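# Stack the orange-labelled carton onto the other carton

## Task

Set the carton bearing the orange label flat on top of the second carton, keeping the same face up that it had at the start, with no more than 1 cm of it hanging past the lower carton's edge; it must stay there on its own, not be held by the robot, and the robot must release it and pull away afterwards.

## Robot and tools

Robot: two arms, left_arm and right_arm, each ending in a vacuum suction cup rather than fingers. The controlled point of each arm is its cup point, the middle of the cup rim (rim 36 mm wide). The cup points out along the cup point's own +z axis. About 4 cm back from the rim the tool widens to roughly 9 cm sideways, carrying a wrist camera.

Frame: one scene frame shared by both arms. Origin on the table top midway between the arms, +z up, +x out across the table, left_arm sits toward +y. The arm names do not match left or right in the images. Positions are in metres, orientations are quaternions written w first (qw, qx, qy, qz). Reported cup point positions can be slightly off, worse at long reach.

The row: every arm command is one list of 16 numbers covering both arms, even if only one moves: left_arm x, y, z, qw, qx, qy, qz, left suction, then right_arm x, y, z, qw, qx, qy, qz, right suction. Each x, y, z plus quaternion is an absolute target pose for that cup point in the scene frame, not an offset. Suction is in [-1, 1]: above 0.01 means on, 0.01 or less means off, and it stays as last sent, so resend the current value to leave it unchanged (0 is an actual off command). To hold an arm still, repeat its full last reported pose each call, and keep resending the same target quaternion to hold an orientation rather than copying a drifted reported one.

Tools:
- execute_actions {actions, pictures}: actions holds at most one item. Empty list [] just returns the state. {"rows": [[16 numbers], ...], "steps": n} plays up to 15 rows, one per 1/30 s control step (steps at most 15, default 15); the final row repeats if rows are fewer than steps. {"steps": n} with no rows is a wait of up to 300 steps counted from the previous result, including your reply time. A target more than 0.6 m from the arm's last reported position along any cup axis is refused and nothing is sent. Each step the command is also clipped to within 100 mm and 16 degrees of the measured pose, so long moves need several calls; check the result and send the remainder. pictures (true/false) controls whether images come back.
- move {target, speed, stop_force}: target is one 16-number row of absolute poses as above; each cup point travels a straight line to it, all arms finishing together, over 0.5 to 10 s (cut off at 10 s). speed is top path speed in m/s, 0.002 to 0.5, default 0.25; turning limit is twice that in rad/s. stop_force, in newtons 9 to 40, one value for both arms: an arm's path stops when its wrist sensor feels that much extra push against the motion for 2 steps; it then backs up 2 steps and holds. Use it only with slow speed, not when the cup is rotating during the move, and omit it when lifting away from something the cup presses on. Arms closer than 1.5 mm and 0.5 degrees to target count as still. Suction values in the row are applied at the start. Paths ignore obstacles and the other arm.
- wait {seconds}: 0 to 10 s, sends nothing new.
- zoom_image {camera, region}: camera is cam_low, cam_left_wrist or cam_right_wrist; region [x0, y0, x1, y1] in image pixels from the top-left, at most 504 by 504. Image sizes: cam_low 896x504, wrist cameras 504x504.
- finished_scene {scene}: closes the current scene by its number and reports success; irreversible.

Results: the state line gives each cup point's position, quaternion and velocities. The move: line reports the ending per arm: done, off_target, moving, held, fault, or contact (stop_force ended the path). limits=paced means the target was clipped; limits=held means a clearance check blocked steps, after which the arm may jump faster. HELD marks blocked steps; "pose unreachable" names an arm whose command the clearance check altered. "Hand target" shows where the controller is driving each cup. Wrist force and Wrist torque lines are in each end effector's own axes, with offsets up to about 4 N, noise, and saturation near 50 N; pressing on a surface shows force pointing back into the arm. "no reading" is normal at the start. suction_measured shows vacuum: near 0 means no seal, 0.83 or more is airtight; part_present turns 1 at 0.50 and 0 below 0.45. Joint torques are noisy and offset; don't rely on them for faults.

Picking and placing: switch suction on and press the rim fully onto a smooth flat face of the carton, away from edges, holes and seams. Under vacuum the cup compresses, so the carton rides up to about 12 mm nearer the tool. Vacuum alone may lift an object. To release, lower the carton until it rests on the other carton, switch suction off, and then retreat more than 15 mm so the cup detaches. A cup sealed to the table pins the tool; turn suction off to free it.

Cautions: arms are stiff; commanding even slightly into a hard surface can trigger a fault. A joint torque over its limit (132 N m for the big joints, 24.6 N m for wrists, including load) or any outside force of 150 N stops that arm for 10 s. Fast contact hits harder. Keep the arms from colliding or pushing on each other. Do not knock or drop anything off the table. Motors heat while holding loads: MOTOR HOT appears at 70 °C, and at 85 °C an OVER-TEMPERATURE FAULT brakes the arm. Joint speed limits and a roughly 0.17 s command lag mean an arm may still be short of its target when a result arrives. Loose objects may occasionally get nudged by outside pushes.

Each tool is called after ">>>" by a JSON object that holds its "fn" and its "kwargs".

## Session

>>> {"fn": "execute_actions", "kwargs": {"actions": []}}

Scene clock: 0.00 s of 5500.00 s.
left_arm: end_effector_position=(+0.4452, +0.5304, +0.4094) suction_measured=0.01 part_present=0 end_effector_quat_wxyz=(-0.000, -0.047, +0.999, -0.000) end_effector_velocity=(-0.000, -0.000, -0.000) end_effector_angular_velocity=(-0.001, +0.001, -0.000) | right_arm: end_effector_position=(+0.4623, -0.4269, +0.4099) suction_measured=0.00 part_present=0 end_effector_quat_wxyz=(+0.001, +0.083, +0.997, -0.000) end_effector_velocity=(+0.000, -0.000, +0.000) end_effector_angular_velocity=(-0.000, -0.000, -0.002)
Joint positions: left_arm=[-0.314 -1.747  1.518 -1.342 -1.572  1.253] | right_arm=[ 3.458 -1.396 -1.516 -1.798  1.569  1.887]
Joint velocities: left_arm=[-0.     0.    -0.     0.001 -0.001 -0.   ] | right_arm=[-0.    -0.     0.001 -0.    -0.     0.001]
Joint torques (N m, as the arm reports them, + toward a larger angle): no reading
Motor temperatures (°C, as the motors report them): left_arm=[28 24 27 33 39 31] | right_arm=[24 25 25 34 35 31]
Wrist force (N, on the end effector, along its own x y z axes, offset not removed): no reading
Wrist torque (N m, same axes, about the end effector's origin, offset not removed): no reading
Hand target (left_arm): +0.445, +0.530, +0.409; -0.000, -0.047, +0.999, -0.000
Hand target (right_arm): +0.462, -0.427, +0.410; +0.001, +0.083, +0.997, -0.000

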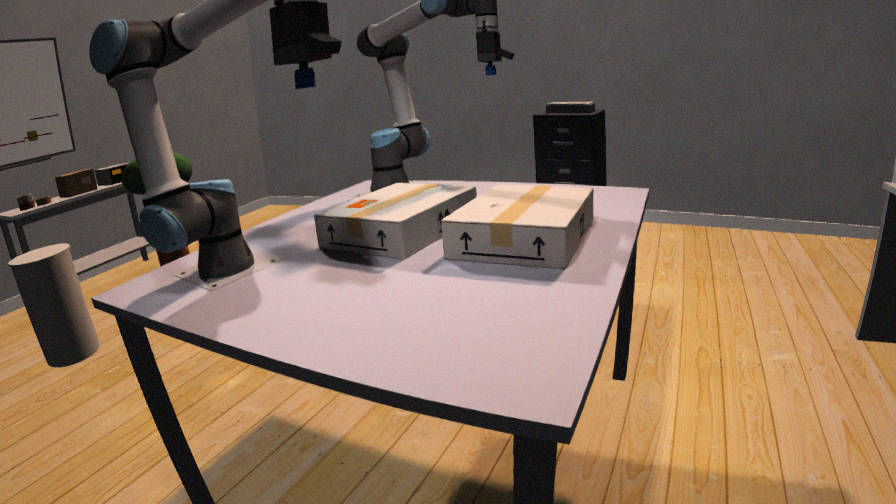

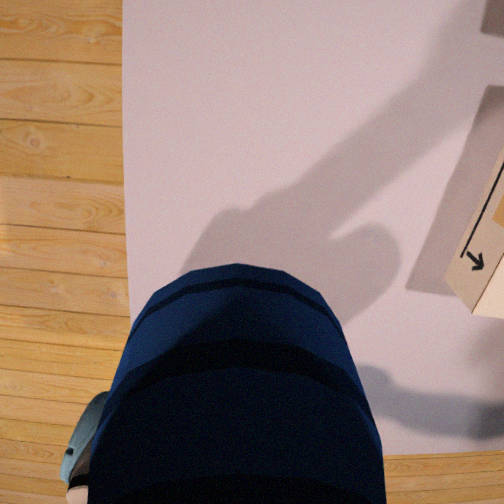

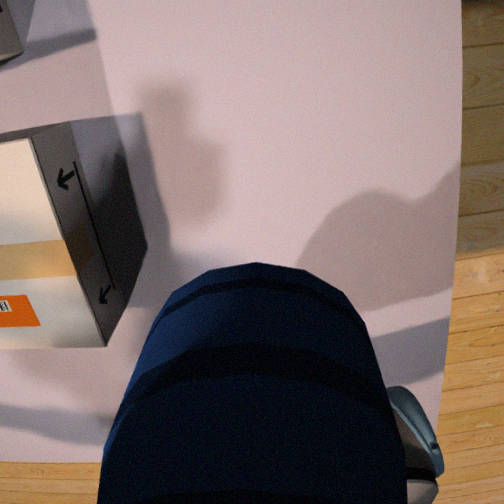

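>>> {"fn": "move", "kwargs": {"target": [0.33,0.3,0.5,0,-0.7071,0.7071,0,0,0.33,-0.27,0.5,0,0.7071,0.7071,0,0], "speed": 0.4}}

>>> {"fn": "move", "kwargs": {"target": [0.68,0.3,0.5,0,-0.7071,0.7071,0,0,0.68,-0.27,0.5,0,0.7071,0.7071,0,0], "speed": 0.4}}

Scene clock: 5.90 s of 5500.00 s.
left_arm: end_effector_position=(+0.3304, +0.3004, +0.4999) suction_measured=0.01 part_present=0 end_effector_quat_wxyz=(-0.000, -0.707, +0.707, +0.000) end_effector_velocity=(-0.000, -0.001, +0.001) end_effector_angular_velocity=(+0.001, -0.002, +0.006) | right_arm: end_effector_position=(+0.3300, -0.2699, +0.4999) suction_measured=0.00 part_present=0 end_effector_quat_wxyz=(-0.001, +0.707, +0.707, +0.001) end_effector_velocity=(-0.000, +0.001, +0.000) end_effector_angular_velocity=(-0.003, +0.000, -0.006)
Joint positions: left_arm=[-1.013 -1.819  1.325 -1.076 -1.571 -0.921] | right_arm=[ 4.048 -1.181 -1.412 -2.119  1.572  3.881]
Joint velocities: left_arm=[-0.003  0.001 -0.003  0.001  0.003 -0.009] | right_arm=[ 0.006 -0.     0.001 -0.002 -0.002  0.011]
Joint torques (N m, as the arm reports them, + toward a larger angle): left_arm=[ -9.9   -3.2  -33.65  -0.32   2.3   -2.17] | right_arm=[ 6.73 19.57 30.74  1.42 -1.49  1.42]
Motor temperatures (°C, as the motors report them): left_arm=[28 24 27 33 39 31] | right_arm=[24 25 25 34 35 31]
Wrist force (N, on the end effector, along its own x y z axes, offset not removed): left_arm=[-1.3 -1.4 1.8] | right_arm=[-2.5 1.8 -2.3]
Wrist torque (N m, same axes, about the end effector's origin, offset not removed): left_arm=[-0.23 0.05 -0.16] | right_arm=[0.27 0.25 -0.14]
Hand target (left_arm): +0.330, +0.300, +0.500; +0.000, +0.707, -0.707, -0.000
Hand target (right_arm): +0.330, -0.270, +0.500; -0.001, +0.707, +0.707, +0.001
Off the commanded pose (left_arm): 0.001 m, 0 deg.
Off the commanded pose (right_arm): 0.000 m, 0 deg.
After step 90, 0.50 s passed at rest.
move: done

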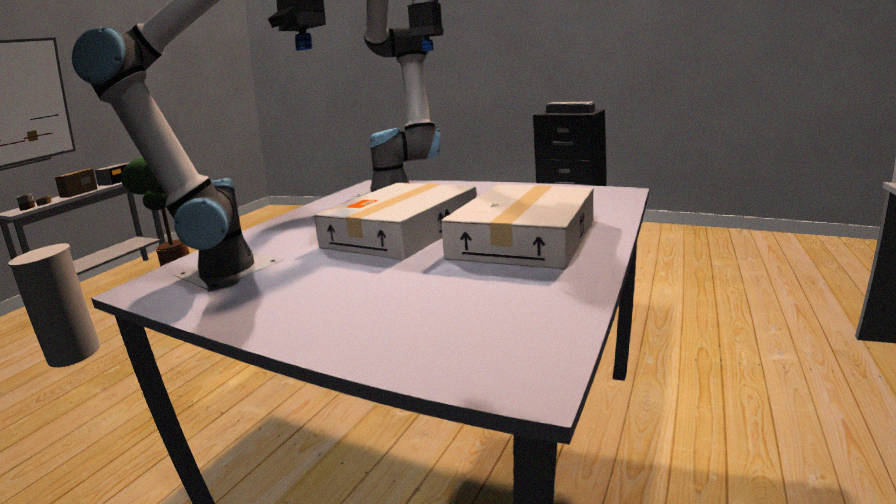

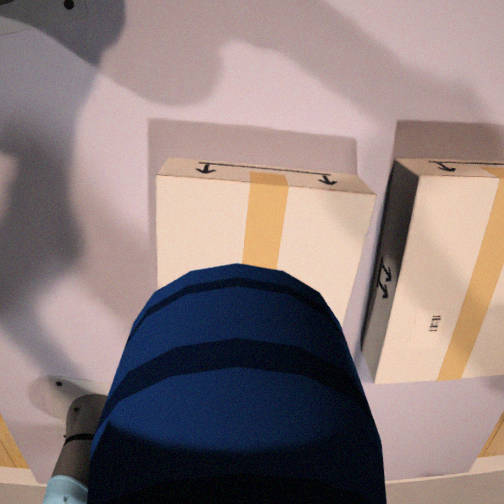

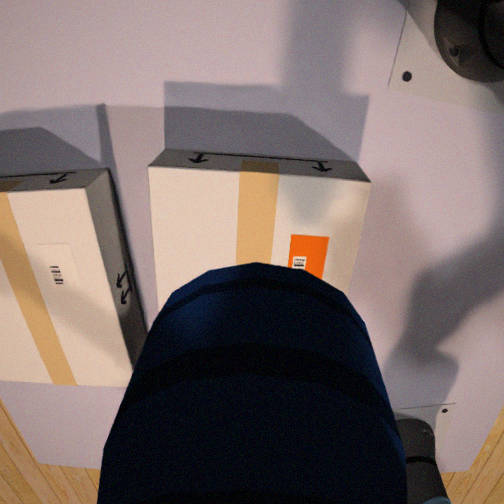

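Scene clock: 7.57 s of 5500.00 s.
left_arm: end_effector_position=(+0.6789, +0.3006, +0.4994) suction_measured=0.01 part_present=0 end_effector_quat_wxyz=(+0.010, -0.707, +0.707, -0.021) end_effector_velocity=(+0.001, -0.001, +0.001) end_effector_angular_velocity=(+0.002, -0.007, -0.001) | right_arm: end_effector_position=(+0.6798, -0.2702, +0.5000) suction_measured=0.00 part_present=0 end_effector_quat_wxyz=(+0.000, +0.707, +0.707, -0.000) end_effector_velocity=(+0.000, +0.000, +0.001) end_effector_angular_velocity=(-0.000, +0.003, -0.001)
Joint positions: left_arm=[-0.569 -0.829  0.036 -0.823 -1.565 -0.478] | right_arm=[ 3.648 -2.108 -0.397 -2.207  1.57   3.482]
Joint velocities: left_arm=[-0.002  0.009 -0.02   0.006  0.005 -0.001] | right_arm=[ 0.    -0.009  0.018 -0.012  0.     0.001]
Joint torques (N m, as the arm reports them, + toward a larger angle): left_arm=[ -7.89 -37.97 -29.91  -0.04   2.81   0.07] | right_arm=[-6.33 30.13 28.79  1.42  1.49 -1.24]
Motor temperatures (°C, as the motors report them): left_arm=[28 24 27 33 39 31] | right_arm=[24 25 25 34 35 31]
Wrist force (N, on the end effector, along its own x y z axes, offset not removed): left_arm=[-2.5 -1.4 3.3] | right_arm=[-1.6 0.8 -3.0]
Wrist torque (N m, same axes, about the end effector's origin, offset not removed): left_arm=[-0.39 0.29 -0.02] | right_arm=[0.02 0.17 -0.09]
Hand target (left_arm): +0.679, +0.300, +0.499; -0.010, +0.707, -0.707, +0.021
Hand target (right_arm): +0.680, -0.270, +0.500; +0.000, +0.707, +0.707, -0.000
Off the commanded pose (left_arm): 0.001 m, 3 deg.
Off the commanded pose (right_arm): 0.000 m, 0 deg.
elbow stopped short (left arm): the move would have taken joint 3 (elbow) straighter than the controller allows; a more bent joint 3 avoids this.
move: off_target (left_arm)

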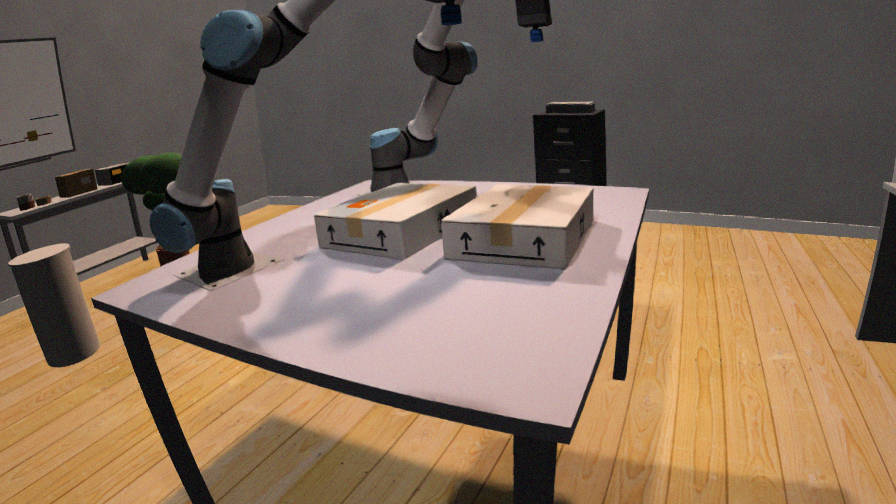

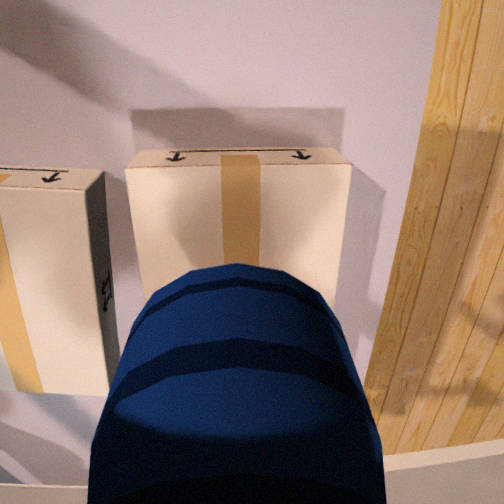

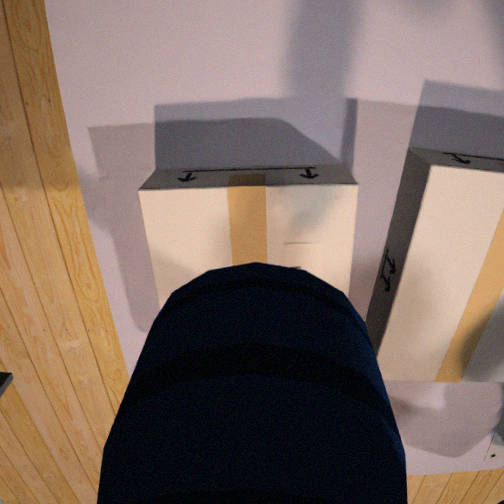

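>>> {"fn": "move", "kwargs": {"target": [0.281,0.122,0.12,0,0,1,0,0,0.385,-0.106,0.12,0,0,1,0,0], "speed": 0.4}}

>>> {"fn": "move", "kwargs": {"target": [0.281,0.122,0.089,0,0,1,0,1,0.385,-0.106,0.089,0,0,1,0,1], "speed": 0.04}}

Scene clock: 12.70 s of 5500.00 s.
left_arm: end_effector_position=(+0.2818, +0.1214, +0.1198) suction_measured=0.01 part_present=0 end_effector_quat_wxyz=(-0.000, -0.000, +1.000, +0.000) end_effector_velocity=(-0.001, -0.001, -0.000) end_effector_angular_velocity=(-0.002, -0.001, -0.003) | right_arm: end_effector_position=(+0.3856, -0.1052, +0.1201) suction_measured=0.00 part_present=0 end_effector_quat_wxyz=(-0.000, +0.000, +1.000, +0.001) end_effector_velocity=(-0.001, +0.001, -0.001) end_effector_angular_velocity=(+0.000, +0.001, +0.003)
Joint positions: left_arm=[-1.341 -1.568  2.124 -2.126 -1.571  0.32 ] | right_arm=[ 4.249 -1.507 -2.188 -1.016  1.572  2.512]
Joint velocities: left_arm=[-0.002  0.001  0.    -0.003  0.     0.   ] | right_arm=[ 0.002 -0.002 -0.002  0.003  0.001 -0.002]
Joint torques (N m, as the arm reports them, + toward a larger angle): left_arm=[-10.57 -12.72  -8.56  -4.45   2.37   1.87] | right_arm=[ 7.41  4.22 14.84  4.59 -1.48 -1.1 ]
Motor temperatures (°C, as the motors report them): left_arm=[28 24 27 33 39 31] | right_arm=[24 25 25 34 35 31]
Wrist force (N, on the end effector, along its own x y z axes, offset not removed): left_arm=[-1.6 -0.8 2.4] | right_arm=[-0.1 -0.1 -3.7]
Wrist torque (N m, same axes, about the end effector's origin, offset not removed): left_arm=[-0.20 0.15 -0.13] | right_arm=[-0.16 -0.11 -0.15]
Hand target (left_arm): +0.282, +0.121, +0.120; -0.000, -0.000, +1.000, +0.000
Hand target (right_arm): +0.386, -0.105, +0.120; -0.000, -0.000, +1.000, +0.001
Off the commanded pose (left_arm): 0.001 m, 0 deg.
Off the commanded pose (right_arm): 0.001 m, 0 deg.
move: done

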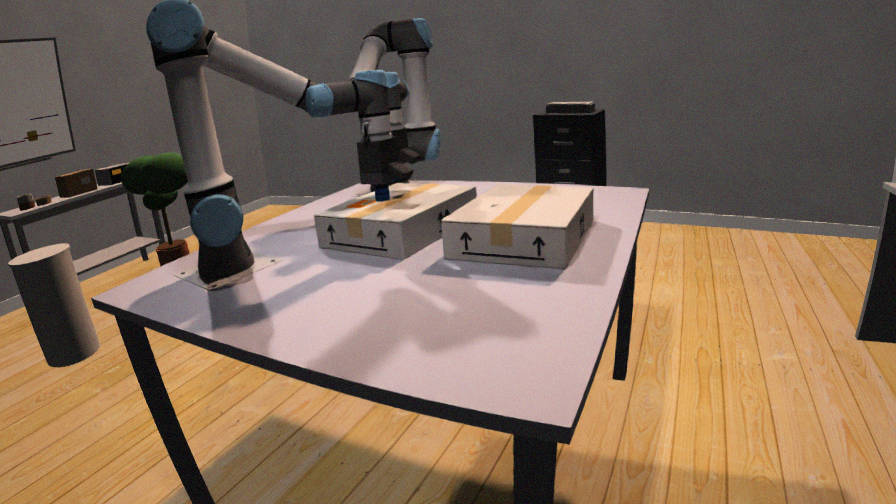

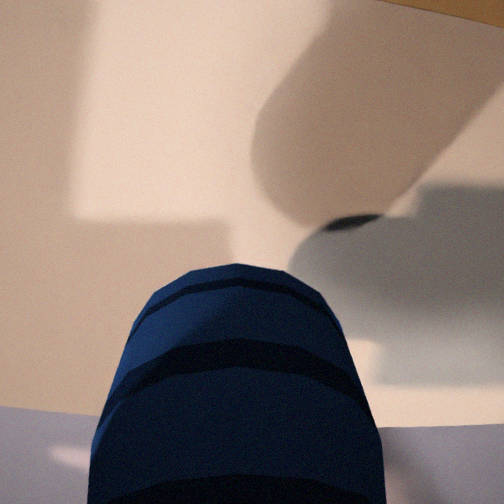

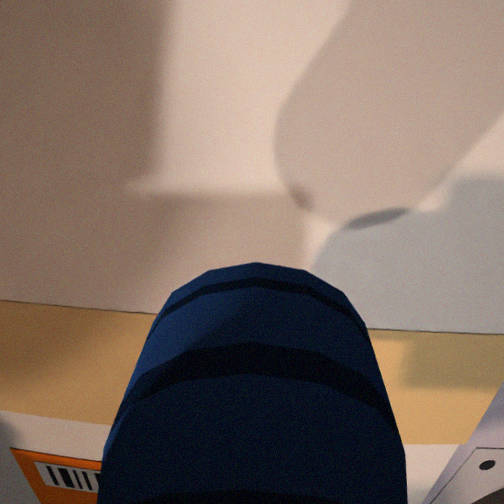

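Scene clock: 13.80 s of 5500.00 s.
left_arm: end_effector_position=(+0.2810, +0.1220, +0.0891) suction_measured=0.89 part_present=1 end_effector_quat_wxyz=(+0.000, +0.000, +1.000, +0.000) end_effector_velocity=(+0.001, +0.000, -0.001) end_effector_angular_velocity=(-0.001, -0.001, +0.001) | right_arm: end_effector_position=(+0.3850, -0.1060, +0.0890) suction_measured=0.85 part_present=1 end_effector_quat_wxyz=(-0.000, -0.000, +1.000, -0.000) end_effector_velocity=(+0.001, +0.001, +0.000) end_effector_angular_velocity=(+0.003, -0.003, -0.000)
Joint positions: left_arm=[-1.342 -1.522  2.172 -2.221 -1.571  0.319] | right_arm=[ 4.25  -1.557 -2.237 -0.919  1.571  2.513]
Joint velocities: left_arm=[ 0.001  0.002  0.001 -0.004  0.001  0.   ] | right_arm=[-0.    -0.001  0.001  0.005 -0.     0.   ]
Joint torques (N m, as the arm reports them, + toward a larger angle): left_arm=[ -7.58 -18.98  -9.95  -5.24   1.88  -2.04] | right_arm=[ 5.22 11.   19.55  5.83 -0.86  1.27]
Motor temperatures (°C, as the motors report them): left_arm=[28 24 27 33 39 31] | right_arm=[24 25 25 34 35 31]
Wrist force (N, on the end effector, along its own x y z axes, offset not removed): left_arm=[-0.3 -0.9 11.8] | right_arm=[-0.1 0.1 12.6]
Wrist torque (N m, same axes, about the end effector's origin, offset not removed): left_arm=[-0.26 -0.01 -0.21] | right_arm=[-0.01 0.13 -0.15]
Hand target (left_arm): +0.281, +0.122, +0.089; -0.000, +0.000, +1.000, +0.000
Hand target (right_arm): +0.385, -0.106, +0.089; -0.000, -0.000, +1.000, +0.000
Off the commanded pose (left_arm): 0.000 m, 0 deg.
Off the commanded pose (right_arm): 0.000 m, 0 deg.
move: done

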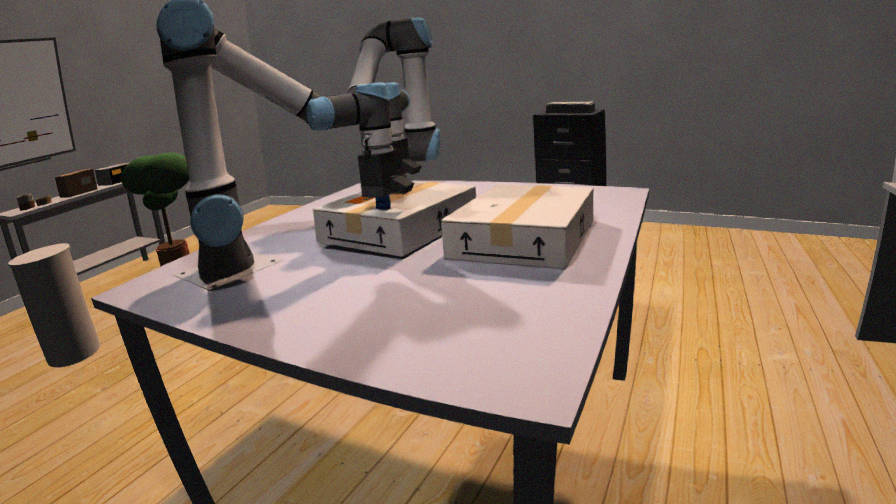

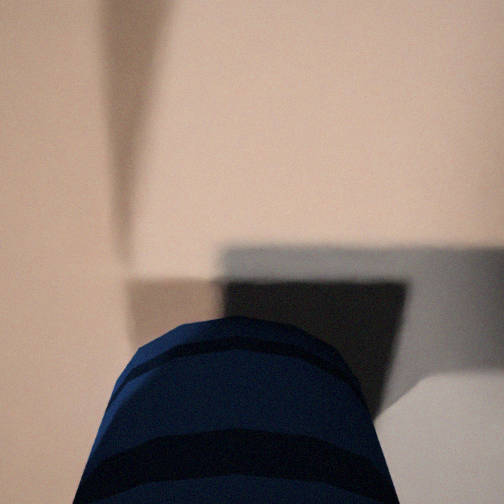

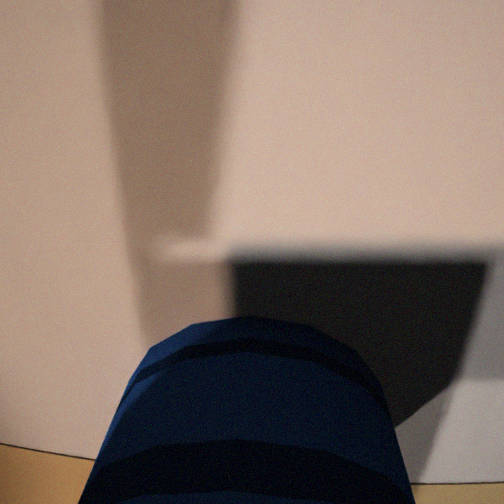

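>>> {"fn": "move", "kwargs": {"target": [0.281,0.122,0.215,0,0,1,0,1,0.385,-0.106,0.215,0,0,1,0,1], "speed": 0.2}}

>>> {"fn": "move", "kwargs": {"target": [0.626,0.133,0.215,0,-0.0489,0.9988,0,1,0.752,-0.083,0.215,0,-0.0489,0.9988,0,1], "speed": 0.2}}

>>> {"fn": "move", "kwargs": {"target": [0.626,0.133,0.192,0,-0.0489,0.9988,0,1,0.752,-0.083,0.192,0,-0.0489,0.9988,0,1], "speed": 0.06}}

>>> {"fn": "zoom_image", "kwargs": {"camera": "cam_low", "region": [400, 130, 620, 290]}}

Scene clock: 16.63 s of 5500.00 s.
left_arm: end_effector_position=(+0.2810, +0.1222, +0.2149) suction_measured=0.96 part_present=1 end_effector_quat_wxyz=(+0.000, +0.000, +1.000, +0.000) end_effector_velocity=(-0.000, -0.001, +0.002) end_effector_angular_velocity=(-0.001, -0.001, -0.001) | right_arm: end_effector_position=(+0.3849, -0.1062, +0.2150) suction_measured=0.93 part_present=1 end_effector_quat_wxyz=(+0.000, +0.000, +1.000, -0.000) end_effector_velocity=(+0.000, +0.000, +0.001) end_effector_angular_velocity=(-0.000, +0.000, -0.000)
Joint positions: left_arm=[-1.342 -1.674  1.957 -1.854 -1.571  0.319] | right_arm=[ 4.25  -1.4   -2.014 -1.298  1.571  2.513]
Joint velocities: left_arm=[-0.002 -0.    -0.004  0.003  0.001 -0.001] | right_arm=[-0.    -0.     0.003 -0.003  0.     0.   ]
Joint torques (N m, as the arm reports them, + toward a larger angle): left_arm=[ -9.04 -26.79 -41.47  -1.13  -1.24  -2.28] | right_arm=[ 6.86 38.94 39.2   3.18  1.27  1.26]
Motor temperatures (°C, as the motors report them): left_arm=[28 24 27 33 39 31] | right_arm=[24 25 25 34 35 31]
Wrist force (N, on the end effector, along its own x y z axes, offset not removed): left_arm=[0.1 1.0 13.9] | right_arm=[-1.9 1.3 13.5]
Wrist torque (N m, same axes, about the end effector's origin, offset not removed): left_arm=[0.01 0.07 -0.22] | right_arm=[0.18 0.32 -0.08]
Hand target (left_arm): +0.281, +0.122, +0.215; +0.000, +0.000, +1.000, -0.000
Hand target (right_arm): +0.385, -0.106, +0.215; +0.000, +0.000, +1.000, +0.000
Off the commanded pose (left_arm): 0.000 m, 0 deg.
Off the commanded pose (right_arm): 0.000 m, 0 deg.
move: done

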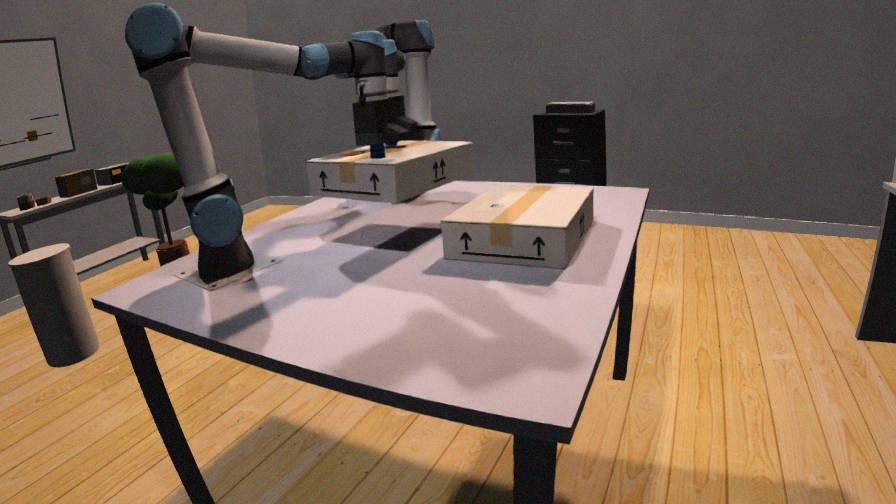

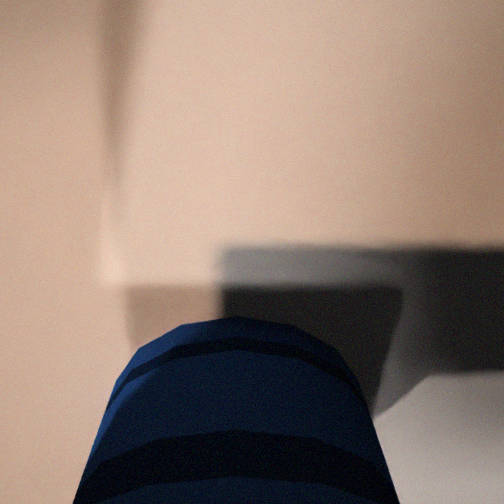

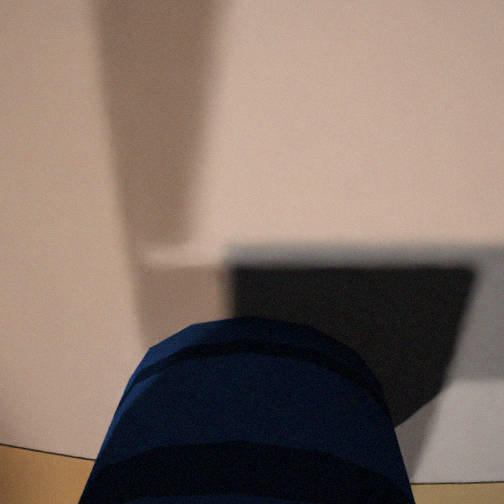

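Scene clock: 18.97 s of 5500.00 s.
left_arm: end_effector_position=(+0.6258, +0.1334, +0.2153) suction_measured=0.96 part_present=1 end_effector_quat_wxyz=(+0.000, -0.049, +0.999, -0.000) end_effector_velocity=(+0.001, +0.000, +0.000) end_effector_angular_velocity=(+0.001, +0.001, +0.001) | right_arm: end_effector_position=(+0.7519, -0.0836, +0.2151) suction_measured=0.93 part_present=1 end_effector_quat_wxyz=(+0.000, -0.049, +0.999, -0.001) end_effector_velocity=(+0.002, +0.001, +0.001) end_effector_angular_velocity=(-0.000, +0.000, +0.001)
Joint positions: left_arm=[-0.813 -1.069  1.221 -1.723 -1.571  0.75 ] | right_arm=[ 3.848 -2.23  -0.97  -1.513  1.57   2.014]
Joint velocities: left_arm=[ 0.002  0.003 -0.005  0.003  0.     0.   ] | right_arm=[ 0.    -0.006  0.012 -0.007  0.    -0.001]
Joint torques (N m, as the arm reports them, + toward a larger angle): left_arm=[  6.9  -42.64 -46.04  -4.33  -3.13   1.9 ] | right_arm=[ 3.55 54.32 41.89  3.07  4.64 -1.13]
Motor temperatures (°C, as the motors report them): left_arm=[28 24 27 33 39 31] | right_arm=[24 25 25 34 35 31]
Wrist force (N, on the end effector, along its own x y z axes, offset not removed): left_arm=[4.2 10.2 12.2] | right_arm=[-5.0 -12.1 14.6]
Wrist torque (N m, same axes, about the end effector's origin, offset not removed): left_arm=[-0.12 0.10 -0.07] | right_arm=[-0.43 0.20 -0.22]
Hand target (left_arm): +0.626, +0.133, +0.215; +0.000, -0.049, +0.999, -0.000
Hand target (right_arm): +0.752, -0.083, +0.215; +0.000, -0.049, +0.999, -0.001
Off the commanded pose (left_arm): 0.001 m, 0 deg.
Off the commanded pose (right_arm): 0.001 m, 0 deg.
move: done

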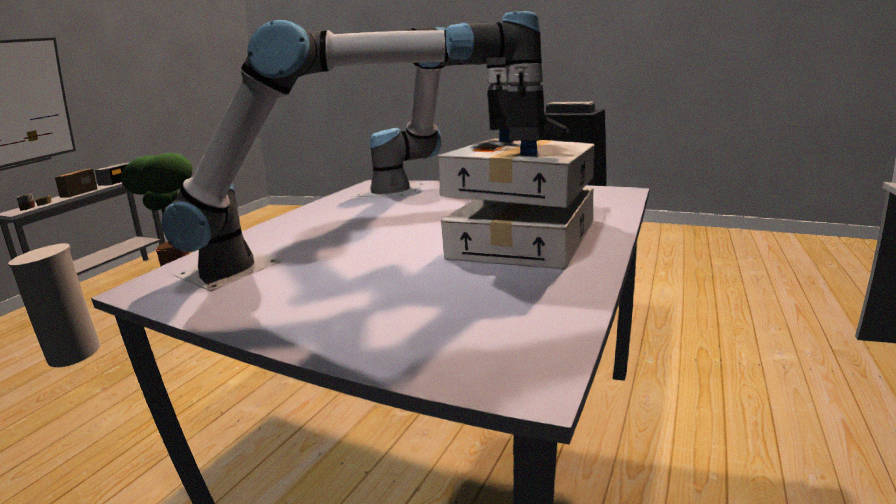

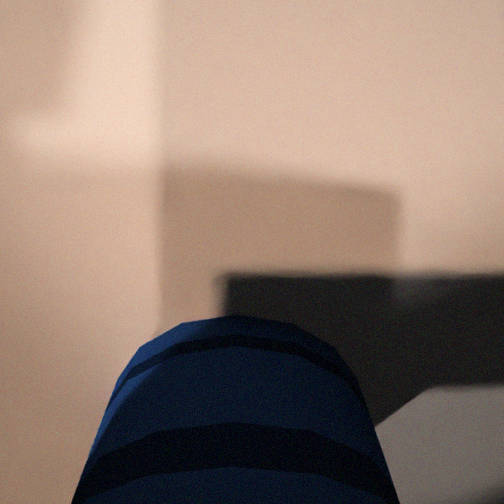

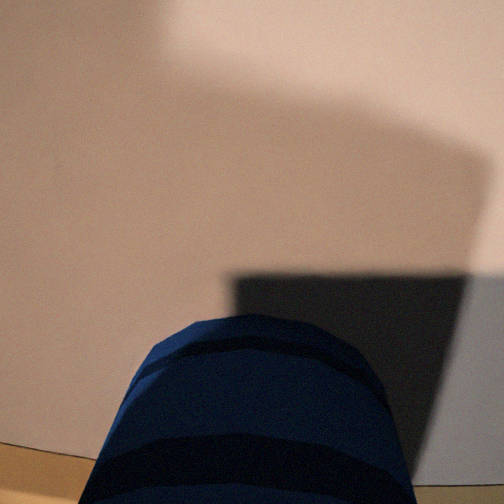

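Scene clock: 19.77 s of 5500.00 s.
left_arm: end_effector_position=(+0.6260, +0.1330, +0.1921) suction_measured=0.95 part_present=1 end_effector_quat_wxyz=(-0.000, -0.049, +0.999, -0.000) end_effector_velocity=(+0.001, +0.001, -0.001) end_effector_angular_velocity=(-0.001, -0.001, +0.002) | right_arm: end_effector_position=(+0.7521, -0.0830, +0.1921) suction_measured=0.93 part_present=1 end_effector_quat_wxyz=(+0.000, -0.049, +0.999, +0.000) end_effector_velocity=(-0.000, +0.001, -0.001) end_effector_angular_velocity=(+0.001, -0.001, +0.001)
Joint positions: left_arm=[-0.814 -1.057  1.263 -1.776 -1.571  0.75 ] | right_arm=[ 3.848 -2.236 -1.018 -1.458  1.571  2.014]
Joint velocities: left_arm=[ 0.002  0.     0.001 -0.003 -0.    -0.   ] | right_arm=[ 0.001  0.    -0.002  0.003  0.001  0.   ]
Joint torques (N m, as the arm reports them, + toward a larger angle): left_arm=[-13.78 -41.59 -20.66  -8.48   0.    -2.38] | right_arm=[17.8  51.59 26.35  6.08  4.53 -0.35]
Motor temperatures (°C, as the motors report them): left_arm=[28 24 27 33 39 31] | right_arm=[24 25 25 34 35 31]
Wrist force (N, on the end effector, along its own x y z axes, offset not removed): left_arm=[5.2 11.1 13.7] | right_arm=[-7.0 -10.7 15.0]
Wrist torque (N m, same axes, about the end effector's origin, offset not removed): left_arm=[0.01 -0.08 -0.06] | right_arm=[-0.15 0.41 -0.13]
Hand target (left_arm): +0.626, +0.133, +0.192; -0.000, -0.049, +0.999, +0.000
Hand target (right_arm): +0.752, -0.083, +0.192; -0.000, -0.049, +0.999, -0.000
Off the commanded pose (left_arm): 0.000 m, 0 deg.
Off the commanded pose (right_arm): 0.000 m, 0 deg.
move: done

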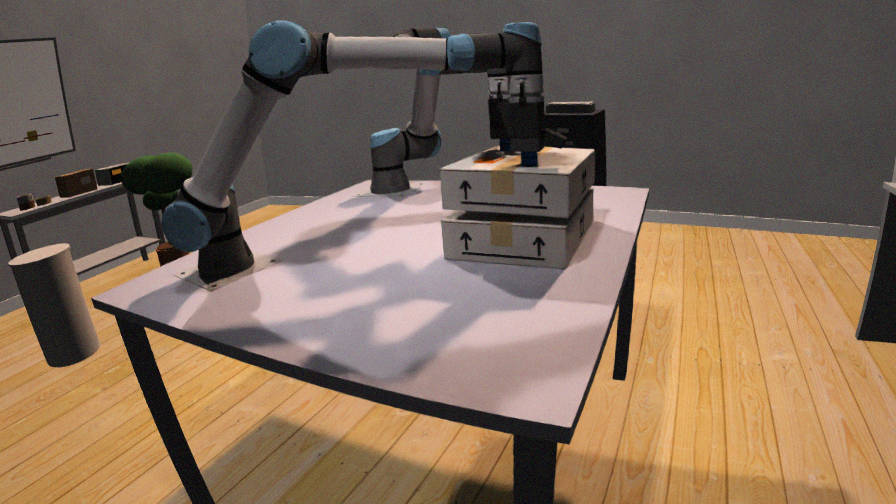

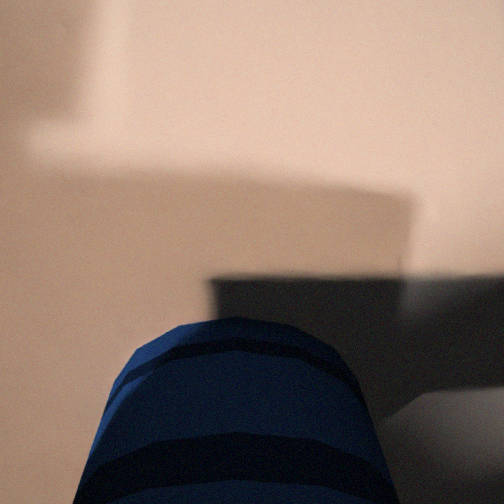

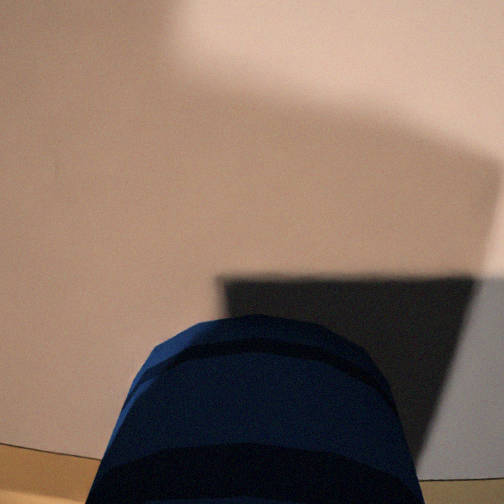

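Region (400, 130, 620, 290) of cam_low's 896x504 image, scaled by 2.291, with more detail than that image has; it fills the top 367 rows of this view, and the rest is white.

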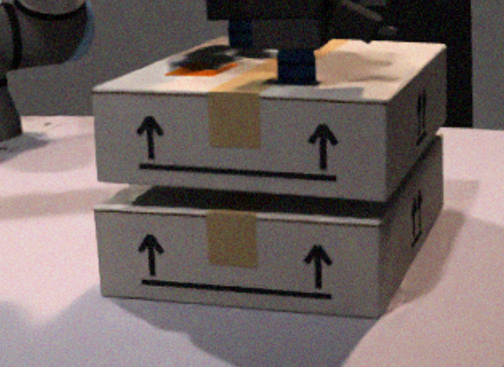

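>>> {"fn": "move", "kwargs": {"target": [0.6218,0.1333,0.174,0,-0.0489,0.9988,0,1,0.7482,-0.0833,0.174,0,-0.0489,0.9988,0,1], "speed": 0.04}}

>>> {"fn": "zoom_image", "kwargs": {"camera": "cam_low", "region": [400, 130, 620, 290]}}

Scene clock: 21.93 s of 5500.00 s.
left_arm: end_effector_position=(+0.6218, +0.1333, +0.1741) suction_measured=0.95 part_present=1 end_effector_quat_wxyz=(+0.000, -0.049, +0.999, -0.000) end_effector_velocity=(-0.000, +0.000, -0.001) end_effector_angular_velocity=(+0.001, -0.001, +0.001) | right_arm: end_effector_position=(+0.7482, -0.0832, +0.1741) suction_measured=0.93 part_present=1 end_effector_quat_wxyz=(-0.000, -0.049, +0.999, +0.000) end_effector_velocity=(-0.000, +0.001, -0.001) end_effector_angular_velocity=(-0.000, +0.000, +0.001)
Joint positions: left_arm=[-0.817 -1.057  1.309 -1.823 -1.571  0.746] | right_arm=[ 3.851 -2.233 -1.07  -1.41   1.571  2.016]
Joint velocities: left_arm=[-0.     0.     0.003 -0.003  0.001 -0.001] | right_arm=[ 0.001 -0.001 -0.002  0.003 -0.    -0.   ]
Joint torques (N m, as the arm reports them, + toward a larger angle): left_arm=[-10.48 -42.08 -16.09  -6.68   0.97  -2.05] | right_arm=[11.99 80.6  26.87  6.23  1.15  1.25]
Motor temperatures (°C, as the motors report them): left_arm=[28 24 27 33 39 31] | right_arm=[24 25 25 34 35 31]
Wrist force (N, on the end effector, along its own x y z axes, offset not removed): left_arm=[0.9 4.6 12.2] | right_arm=[-2.3 -4.5 12.1]
Wrist torque (N m, same axes, about the end effector's origin, offset not removed): left_arm=[-0.23 0.17 -0.11] | right_arm=[-0.08 0.00 -0.20]
Hand target (left_arm): +0.622, +0.133, +0.174; -0.000, -0.049, +0.999, +0.000
Hand target (right_arm): +0.748, -0.083, +0.174; -0.000, -0.049, +0.999, +0.000
Off the commanded pose (left_arm): 0.000 m, 0 deg.
Off the commanded pose (right_arm): 0.000 m, 0 deg.
move: done

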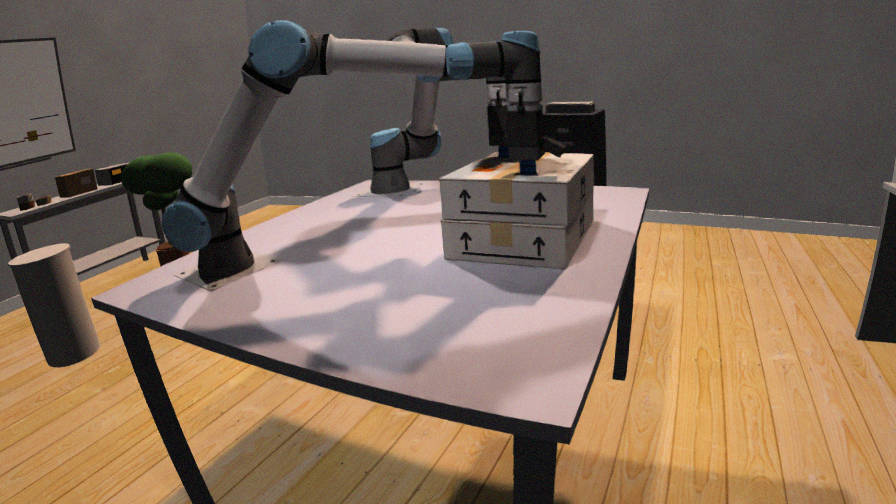

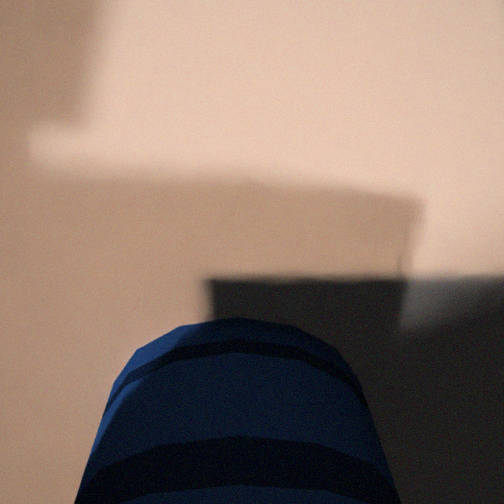

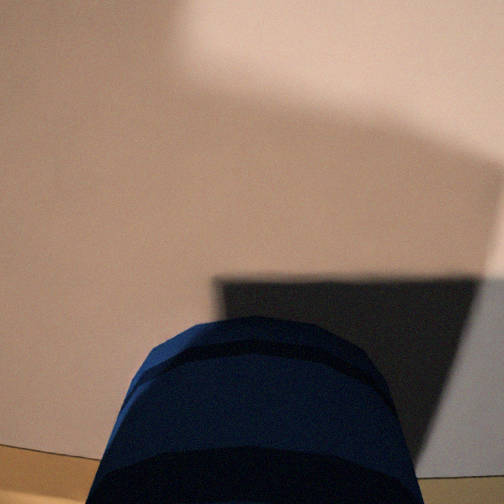

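Region (400, 130, 620, 290) of cam_low's 896x504 image, scaled by 2.291, with more detail than that image has; it fills the top 367 rows of this view, and the rest is white.

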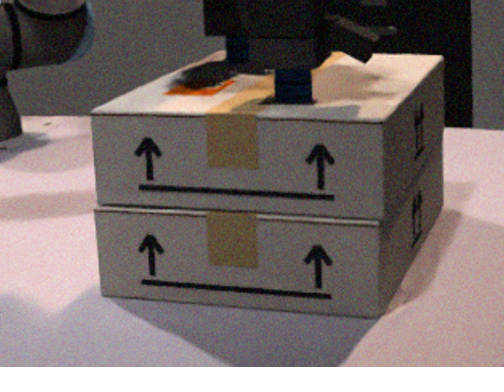

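>>> {"fn": "move", "kwargs": {"target": [0.6216,0.1393,0.172,0,-0.0489,0.9988,0,1,0.748,-0.0773,0.172,0,-0.0489,0.9988,0,1], "speed": 0.03}}

>>> {"fn": "execute_actions", "kwargs": {"actions": [{"rows": [[0.6216,0.1393,0.172,0,-0.0489,0.9988,0,0,0.748,-0.0773,0.172,0,-0.0489,0.9988,0,0]], "steps": 8}], "pictures": false}}

>>> {"fn": "move", "kwargs": {"target": [0.675,0.29,0.40,0,-0.717,0.697,0,0,0.69,-0.25,0.40,0,0.697,0.717,0,0], "speed": 0.3}}

Scene clock: 24.83 s of 5500.00 s.
left_arm: end_effector_position=(+0.6216, +0.1392, +0.1721) suction_measured=0.95 part_present=1 end_effector_quat_wxyz=(+0.000, -0.049, +0.999, -0.000) end_effector_velocity=(-0.000, +0.001, -0.000) end_effector_angular_velocity=(+0.000, +0.001, -0.000) | right_arm: end_effector_position=(+0.7481, -0.0774, +0.1723) suction_measured=0.93 part_present=1 end_effector_quat_wxyz=(+0.000, -0.049, +0.999, +0.000) end_effector_velocity=(-0.000, +0.001, -0.002) end_effector_angular_velocity=(-0.001, +0.002, -0.000)
Joint positions: left_arm=[-0.811 -1.063  1.324 -1.832 -1.571  0.753] | right_arm=[ 3.858 -2.239 -1.065 -1.408  1.571  2.023]
Joint velocities: left_arm=[ 0.001 -0.001  0.003 -0.    -0.     0.001] | right_arm=[ 0.001 -0.002 -0.    -0.    -0.     0.001]
Joint torques (N m, as the arm reports them, + toward a larger angle): left_arm=[ 10.9  -47.9   -9.4   -4.9    0.79   1.89] | right_arm=[14.61 33.84 29.56  4.33  1.48  1.23]
Motor temperatures (°C, as the motors report them): left_arm=[28 24 27 33 39 31] | right_arm=[24 25 25 34 35 31]
Wrist force (N, on the end effector, along its own x y z axes, offset not removed): left_arm=[0.2 0.4 0.1] | right_arm=[-1.6 -10.0 -11.6]
Wrist torque (N m, same axes, about the end effector's origin, offset not removed): left_arm=[-0.25 0.15 -0.07] | right_arm=[-0.33 0.01 -0.18]
Hand target (left_arm): +0.622, +0.139, +0.172; +0.000, -0.049, +0.999, -0.000
Hand target (right_arm): +0.748, -0.077, +0.172; +0.000, -0.049, +0.999, +0.000
Off the commanded pose (left_arm): 0.000 m, 0 deg.
Off the commanded pose (right_arm): 0.000 m, 0 deg.
move: done

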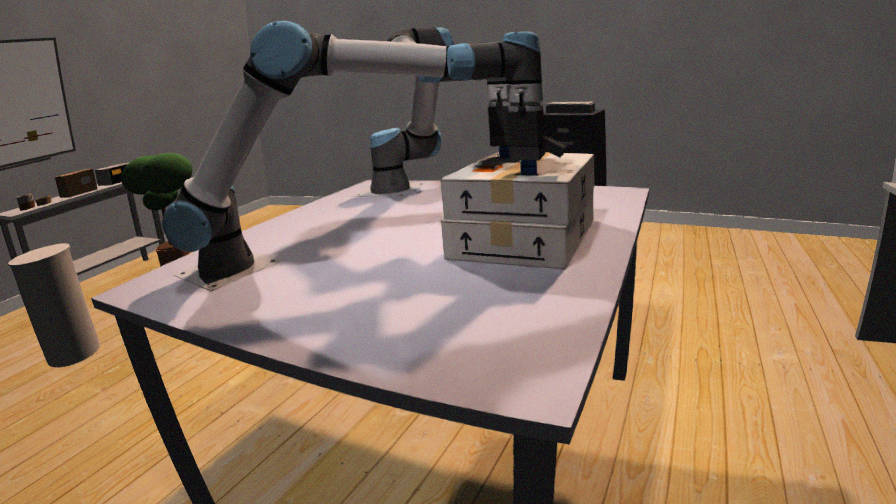

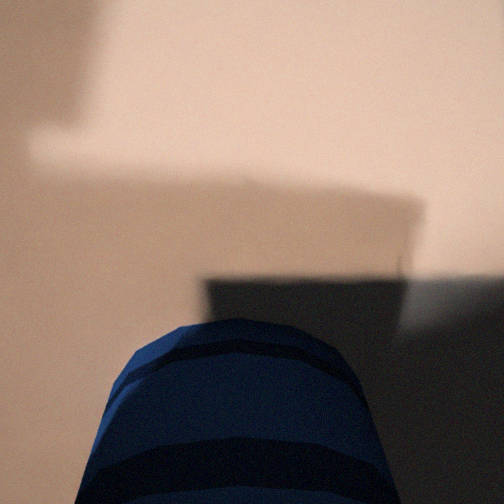

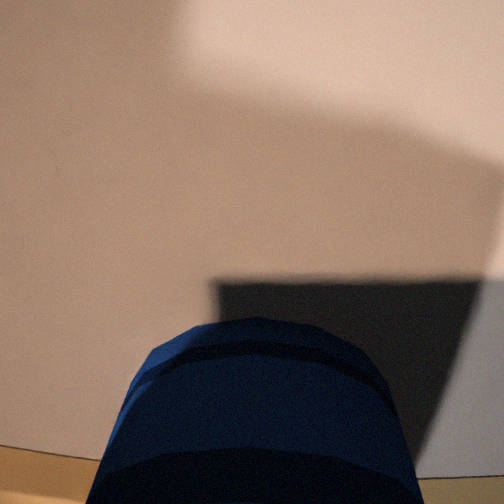

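Scene clock: 25.10 s of 5500.00 s.
left_arm: end_effector_position=(+0.6217, +0.1392, +0.1722) suction_measured=0.01 part_present=0 end_effector_quat_wxyz=(+0.000, -0.049, +0.999, -0.000) end_effector_velocity=(+0.000, +0.001, -0.001) end_effector_angular_velocity=(+0.001, +0.001, +0.002) | right_arm: end_effector_position=(+0.7481, -0.0773, +0.1722) suction_measured=0.00 part_present=0 end_effector_quat_wxyz=(+0.000, -0.049, +0.999, +0.000) end_effector_velocity=(-0.000, -0.000, -0.001) end_effector_angular_velocity=(-0.002, +0.002, -0.000)
Joint positions: left_arm=[-0.811 -1.063  1.324 -1.832 -1.571  0.753] | right_arm=[ 3.858 -2.239 -1.065 -1.408  1.571  2.023]
Joint velocities: left_arm=[ 0.002  0.     0.001  0.     0.    -0.   ] | right_arm=[-0.    -0.001 -0.001 -0.    -0.     0.   ]
Joint torques (N m, as the arm reports them, + toward a larger angle): left_arm=[ 11.08 -29.99  -1.98  -0.55   0.69   2.04] | right_arm=[13.03 21.7  17.69  1.46  1.58  1.48]
Motor temperatures (°C, as the motors report them): left_arm=[28 24 27 33 39 31] | right_arm=[24 25 25 34 35 31]
Wrist force (N, on the end effector, along its own x y z axes, offset not removed): left_arm=[0.6 -0.4 -16.8] | right_arm=[0.2 -6.5 -24.8]
Wrist torque (N m, same axes, about the end effector's origin, offset not removed): left_arm=[-0.22 -0.05 -0.06] | right_arm=[-0.02 -0.10 -0.16]
Hand target (left_arm): +0.622, +0.139, +0.172; +0.000, -0.049, +0.999, -0.000
Hand target (right_arm): +0.748, -0.077, +0.172; +0.000, -0.049, +0.999, +0.000
Off the commanded pose (left_arm): 0.000 m, 0 deg.
Off the commanded pose (right_arm): 0.000 m, 0 deg.
Steps of this call (steps 1 to 8: all 8 steps of this action). Readings (end_effector_position | what the end effector reports):
1: left_arm (+0.6216, +0.1392, +0.1721) | right_arm (+0.7481, -0.0774, +0.1723) | left_arm suction_measured=0.50 part_present=1 | right_arm suction_measured=0.69 part_present=1
2: left_arm (+0.6217, +0.1392, +0.1722) | right_arm (+0.7481, -0.0773, +0.1723) | left_arm suction_measured=0.04 part_present=0 | right_arm suction_measured=0.15 part_present=0
4: left_arm (+0.6217, +0.1392, +0.1722) | right_arm (+0.7481, -0.0773, +0.1723) | left_arm suction_measured=0.01 part_present=0 | right_arm suction_measured=0.00 part_present=0
8: the state above

Scene clock: 28.53 s of 5500.00 s.
left_arm: end_effector_position=(+0.6745, +0.2901, +0.3999) suction_measured=0.01 part_present=0 end_effector_quat_wxyz=(-0.000, +0.717, -0.697, +0.000) end_effector_velocity=(+0.000, +0.000, +0.001) end_effector_angular_velocity=(+0.001, +0.003, +0.005) | right_arm: end_effector_position=(+0.6896, -0.2502, +0.4001) suction_measured=0.00 part_present=0 end_effector_quat_wxyz=(+0.000, +0.697, +0.717, -0.000) end_effector_velocity=(+0.001, -0.001, -0.000) end_effector_angular_velocity=(-0.002, +0.002, -0.007)
Joint positions: left_arm=[-0.584 -1.079  0.759 -1.251 -1.571 -0.521] | right_arm=[ 3.672 -1.98  -0.882 -1.85   1.57   3.477]
Joint velocities: left_arm=[ 0.001  0.003 -0.007  0.007 -0.001 -0.004] | right_arm=[-0.001 -0.003  0.004 -0.003 -0.001  0.005]
Joint torques (N m, as the arm reports them, + toward a larger angle): left_arm=[ 10.84 -35.   -35.64  -0.37   2.08  -2.18] | right_arm=[-5.95 28.88 31.77  1.21 -1.23  1.2 ]
Motor temperatures (°C, as the motors report them): left_arm=[28 24 27 33 39 31] | right_arm=[24 25 25 34 35 31]
Wrist force (N, on the end effector, along its own x y z axes, offset not removed): left_arm=[-0.6 -2.3 3.2] | right_arm=[-1.6 0.8 -2.7]
Wrist torque (N m, same axes, about the end effector's origin, offset not removed): left_arm=[-0.45 -0.09 -0.09] | right_arm=[0.07 0.20 -0.04]
Hand target (left_arm): +0.674, +0.290, +0.400; -0.000, +0.717, -0.697, +0.000
Hand target (right_arm): +0.690, -0.250, +0.400; +0.000, +0.697, +0.717, -0.000
Off the commanded pose (left_arm): 0.001 m, 0 deg.
Off the commanded pose (right_arm): 0.000 m, 0 deg.
move: done

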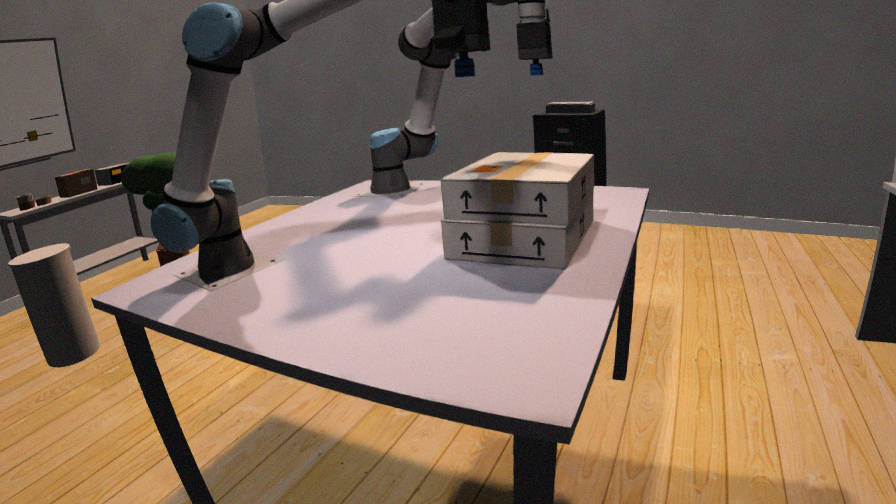

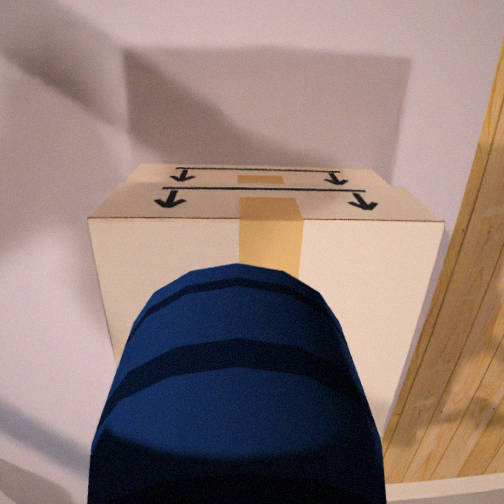

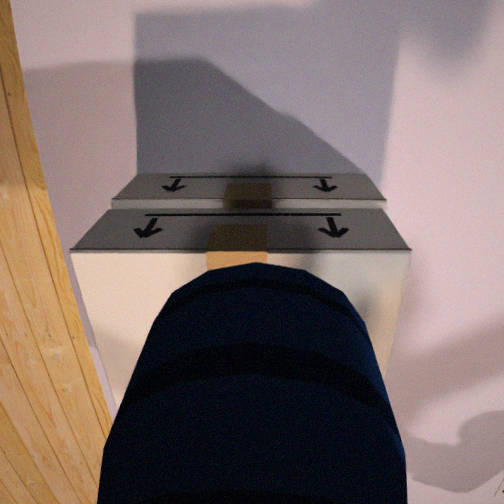

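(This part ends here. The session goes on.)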